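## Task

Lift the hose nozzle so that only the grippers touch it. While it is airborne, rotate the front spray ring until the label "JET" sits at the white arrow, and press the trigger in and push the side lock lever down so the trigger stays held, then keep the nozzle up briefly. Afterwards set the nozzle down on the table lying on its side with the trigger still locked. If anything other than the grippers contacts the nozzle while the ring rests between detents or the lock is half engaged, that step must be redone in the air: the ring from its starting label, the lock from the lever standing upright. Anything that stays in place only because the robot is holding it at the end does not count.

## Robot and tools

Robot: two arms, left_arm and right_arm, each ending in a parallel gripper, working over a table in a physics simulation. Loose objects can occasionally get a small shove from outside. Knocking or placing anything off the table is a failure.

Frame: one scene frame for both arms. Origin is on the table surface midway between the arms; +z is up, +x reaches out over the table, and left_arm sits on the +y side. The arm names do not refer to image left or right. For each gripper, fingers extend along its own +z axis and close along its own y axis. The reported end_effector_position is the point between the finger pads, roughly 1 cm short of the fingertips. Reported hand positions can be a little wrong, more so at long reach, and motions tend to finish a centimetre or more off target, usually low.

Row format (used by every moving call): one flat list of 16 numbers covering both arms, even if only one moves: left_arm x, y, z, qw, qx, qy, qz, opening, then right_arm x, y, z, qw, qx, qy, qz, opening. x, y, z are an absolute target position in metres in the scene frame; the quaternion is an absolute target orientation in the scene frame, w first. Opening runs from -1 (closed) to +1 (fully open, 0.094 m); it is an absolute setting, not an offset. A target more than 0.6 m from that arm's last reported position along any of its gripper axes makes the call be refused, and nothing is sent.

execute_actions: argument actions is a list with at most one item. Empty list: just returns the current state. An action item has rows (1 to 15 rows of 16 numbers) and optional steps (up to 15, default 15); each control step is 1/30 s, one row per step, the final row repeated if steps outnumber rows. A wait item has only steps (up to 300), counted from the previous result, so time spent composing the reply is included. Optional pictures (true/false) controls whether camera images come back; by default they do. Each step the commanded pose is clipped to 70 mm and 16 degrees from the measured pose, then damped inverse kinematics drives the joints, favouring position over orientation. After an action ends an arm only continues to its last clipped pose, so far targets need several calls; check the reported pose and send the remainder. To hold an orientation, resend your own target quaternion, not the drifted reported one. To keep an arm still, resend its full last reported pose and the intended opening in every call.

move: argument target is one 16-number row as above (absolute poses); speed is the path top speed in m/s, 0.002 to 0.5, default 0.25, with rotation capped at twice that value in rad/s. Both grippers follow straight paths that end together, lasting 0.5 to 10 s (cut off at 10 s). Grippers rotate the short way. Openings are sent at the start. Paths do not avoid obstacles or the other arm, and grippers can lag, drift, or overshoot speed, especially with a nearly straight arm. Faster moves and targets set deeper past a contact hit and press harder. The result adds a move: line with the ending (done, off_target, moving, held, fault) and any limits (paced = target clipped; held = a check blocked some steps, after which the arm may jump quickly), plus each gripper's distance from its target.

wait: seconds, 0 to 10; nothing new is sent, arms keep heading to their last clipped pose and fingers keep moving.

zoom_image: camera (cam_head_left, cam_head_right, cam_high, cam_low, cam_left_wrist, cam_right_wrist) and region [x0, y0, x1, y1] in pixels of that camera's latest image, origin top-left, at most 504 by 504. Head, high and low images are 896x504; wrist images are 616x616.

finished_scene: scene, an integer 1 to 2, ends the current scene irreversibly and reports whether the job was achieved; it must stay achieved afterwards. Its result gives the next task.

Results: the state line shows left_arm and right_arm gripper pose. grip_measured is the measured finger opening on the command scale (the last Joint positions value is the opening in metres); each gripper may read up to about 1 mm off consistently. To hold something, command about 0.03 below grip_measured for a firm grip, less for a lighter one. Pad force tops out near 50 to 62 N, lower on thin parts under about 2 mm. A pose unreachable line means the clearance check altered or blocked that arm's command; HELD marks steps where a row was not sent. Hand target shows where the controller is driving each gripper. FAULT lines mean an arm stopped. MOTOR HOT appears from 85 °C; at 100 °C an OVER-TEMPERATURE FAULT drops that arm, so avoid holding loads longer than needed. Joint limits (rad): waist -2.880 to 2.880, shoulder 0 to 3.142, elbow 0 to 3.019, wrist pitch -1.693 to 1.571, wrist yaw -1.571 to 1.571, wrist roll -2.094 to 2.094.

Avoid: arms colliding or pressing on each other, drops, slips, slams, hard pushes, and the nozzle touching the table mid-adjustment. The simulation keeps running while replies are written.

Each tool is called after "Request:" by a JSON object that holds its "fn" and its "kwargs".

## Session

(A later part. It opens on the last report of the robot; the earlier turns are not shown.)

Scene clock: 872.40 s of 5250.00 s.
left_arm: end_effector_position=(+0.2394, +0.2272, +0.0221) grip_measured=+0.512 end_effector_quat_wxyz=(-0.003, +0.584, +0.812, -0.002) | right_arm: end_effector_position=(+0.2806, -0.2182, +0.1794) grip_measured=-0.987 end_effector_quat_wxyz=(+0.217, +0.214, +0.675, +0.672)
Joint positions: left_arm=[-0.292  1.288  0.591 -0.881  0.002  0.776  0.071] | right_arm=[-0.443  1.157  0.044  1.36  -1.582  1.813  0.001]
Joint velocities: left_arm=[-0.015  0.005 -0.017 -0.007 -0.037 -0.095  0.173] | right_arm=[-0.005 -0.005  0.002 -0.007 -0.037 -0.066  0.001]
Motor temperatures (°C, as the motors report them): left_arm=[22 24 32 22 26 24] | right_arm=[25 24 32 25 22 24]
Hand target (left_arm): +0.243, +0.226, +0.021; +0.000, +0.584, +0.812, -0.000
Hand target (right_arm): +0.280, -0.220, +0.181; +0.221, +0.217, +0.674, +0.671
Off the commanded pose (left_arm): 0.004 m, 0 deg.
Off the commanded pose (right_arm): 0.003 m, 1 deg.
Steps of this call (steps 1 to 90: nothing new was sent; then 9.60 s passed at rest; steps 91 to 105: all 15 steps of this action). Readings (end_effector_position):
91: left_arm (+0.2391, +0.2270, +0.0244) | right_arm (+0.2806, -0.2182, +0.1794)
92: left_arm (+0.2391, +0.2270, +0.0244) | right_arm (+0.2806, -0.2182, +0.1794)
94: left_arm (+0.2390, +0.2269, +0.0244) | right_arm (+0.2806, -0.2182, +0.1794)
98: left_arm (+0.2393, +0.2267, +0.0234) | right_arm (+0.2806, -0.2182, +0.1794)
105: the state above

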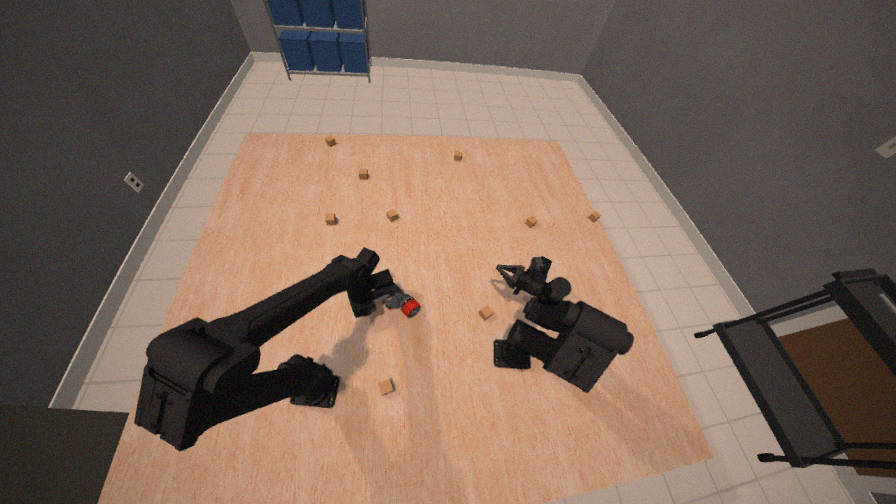

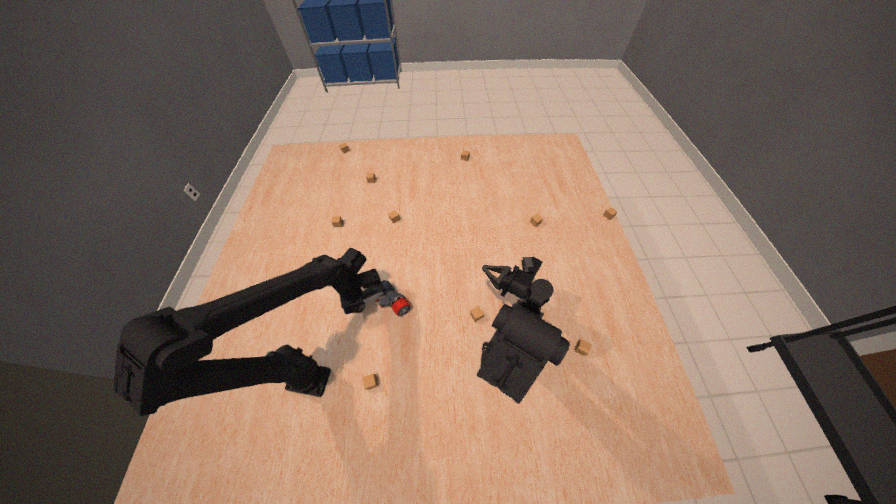

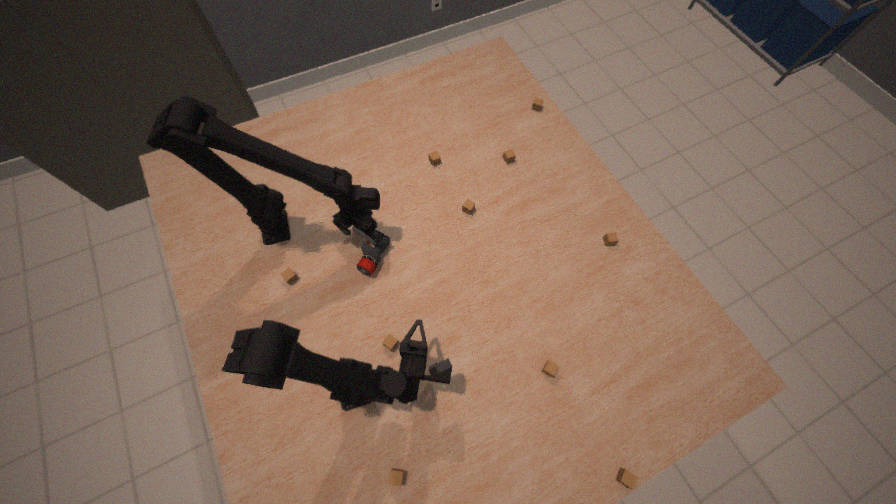

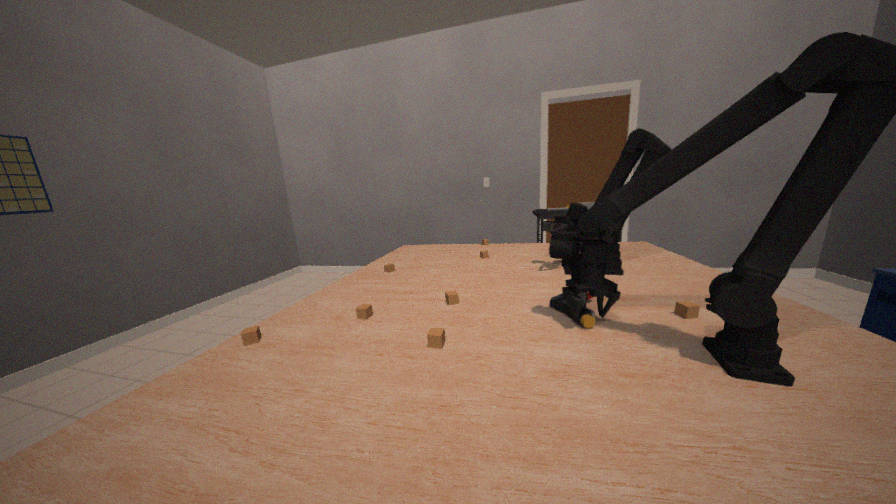

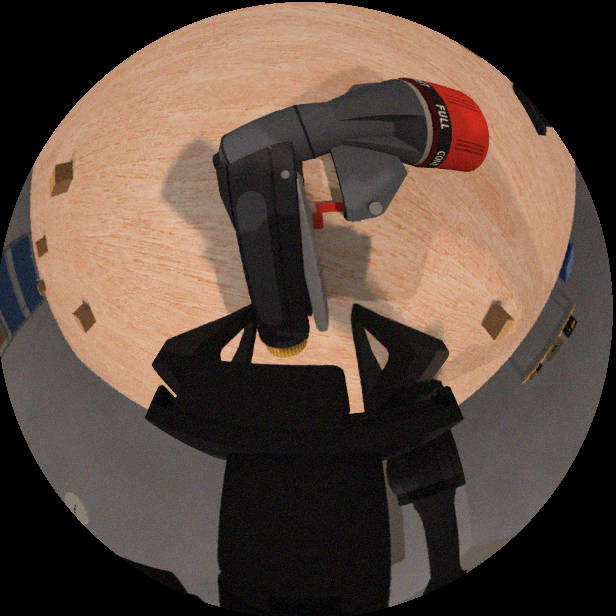

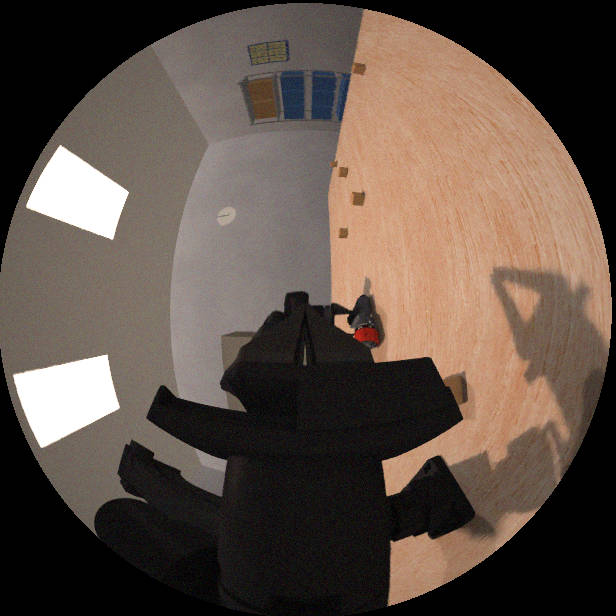

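Released; trigger rests against the lever. Retract up.

Request:
{"fn": "move", "kwargs": {"target": [0.243,0.226,0.11,0,0.584,0.812,0,0.7, 0.28,-0.22,0.181,0.221,0.217,0.674,0.670,-1], "speed": 0.15}}

Request:
{"fn": "zoom_image", "kwargs": {"camera": "cam_left_wrist", "region": [180, 80, 480, 380]}}

Scene clock: 877.87 s of 5250.00 s.
left_arm: end_effector_position=(+0.2327, +0.2307, +0.0956) grip_measured=+0.698 end_effector_quat_wxyz=(-0.014, +0.584, +0.812, -0.003) | right_arm: end_effector_position=(+0.2806, -0.2182, +0.1794) grip_measured=-0.987 end_effector_quat_wxyz=(+0.217, +0.214, +0.675, +0.672)
Joint positions: left_arm=[-0.292  1.142  0.704 -1.163  0.002  0.776  0.08 ] | right_arm=[-0.443  1.157  0.044  1.36  -1.582  1.813  0.001]
Joint velocities: left_arm=[ 0.005 -0.015  0.002  0.002  0.022  0.022 -0.001] | right_arm=[ 0.005 -0.005  0.002  0.002 -0.007 -0.022  0.001]
Motor temperatures (°C, as the motors report them): left_arm=[22 24 32 22 26 24] | right_arm=[25 24 32 25 22 24]
Hand target (left_arm): +0.244, +0.226, +0.109; -0.000, +0.584, +0.812, +0.000
Hand target (right_arm): +0.280, -0.220, +0.181; +0.221, +0.217, +0.674, +0.671
Off the commanded pose (left_arm): 0.018 m, 2 deg.
Off the commanded pose (right_arm): 0.003 m, 1 deg.
After step 90, 1.50 s passed at rest.
move: off_target (left_arm)

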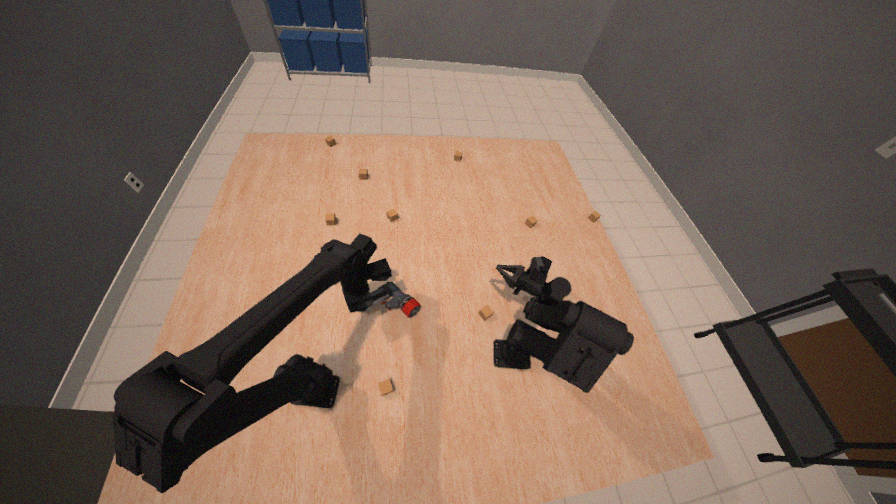

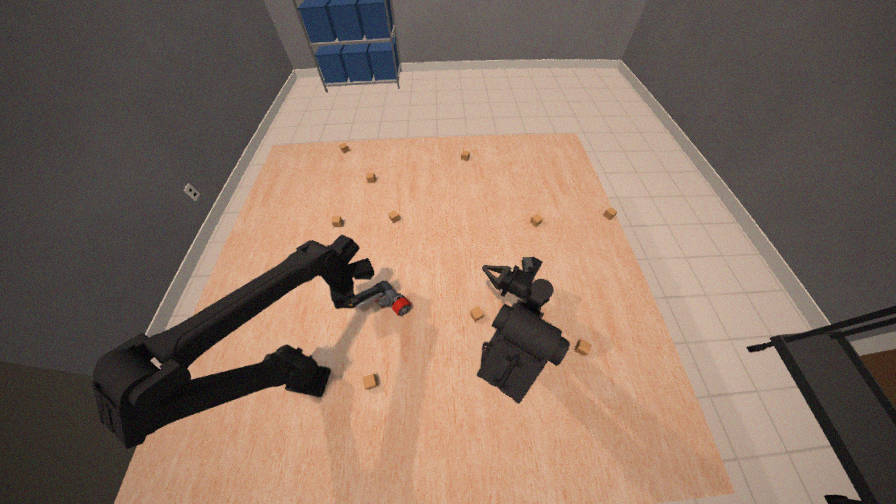

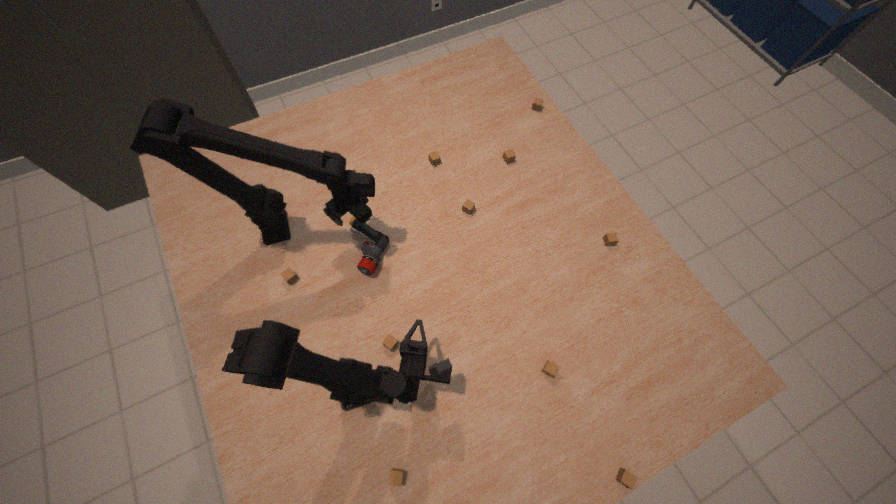

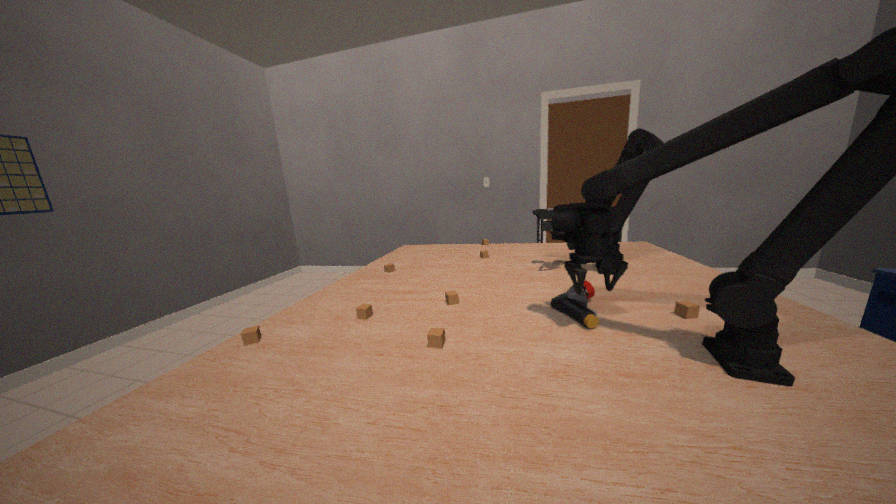

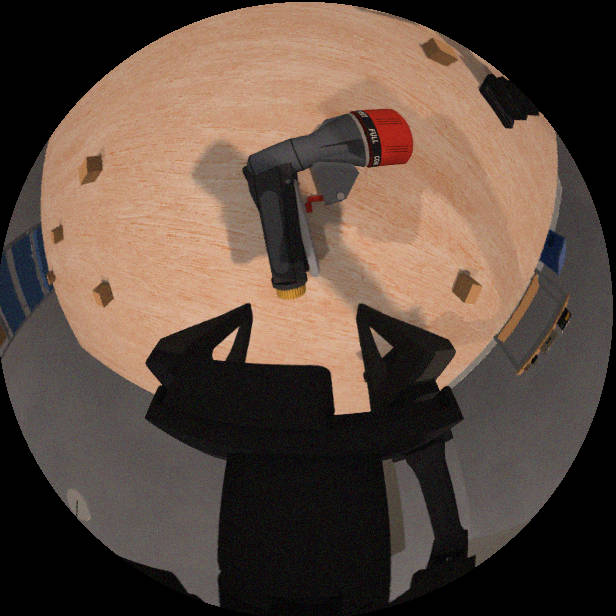

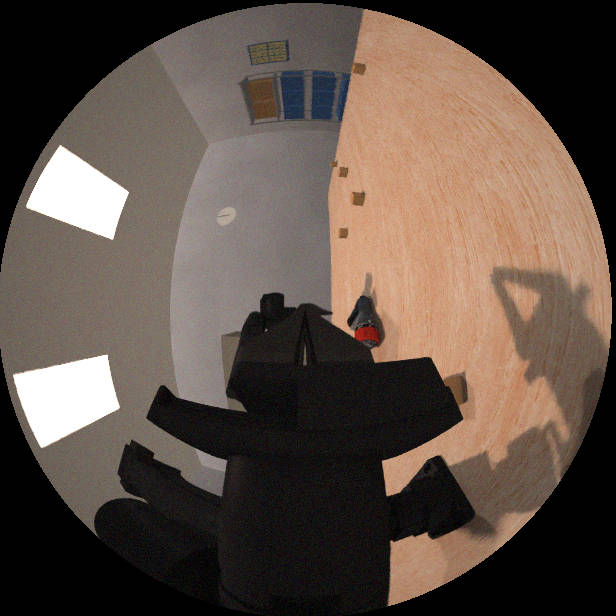

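Region (180, 80, 480, 380) of cam_left_wrist's 616x616 image, scaled by 1.680, with more detail than that image has.

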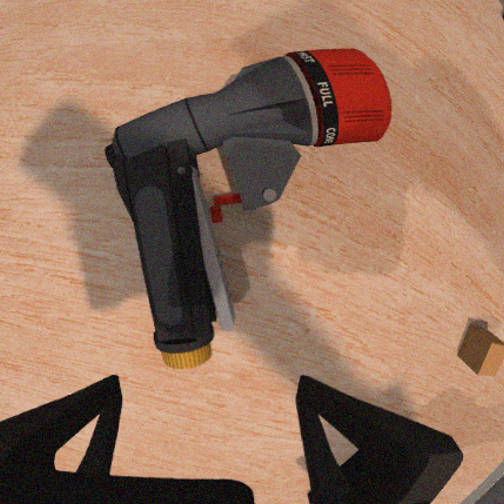

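Request:
{"fn": "finished_scene", "kwargs": {"scene": 2}}

The scene is finished: the task was done.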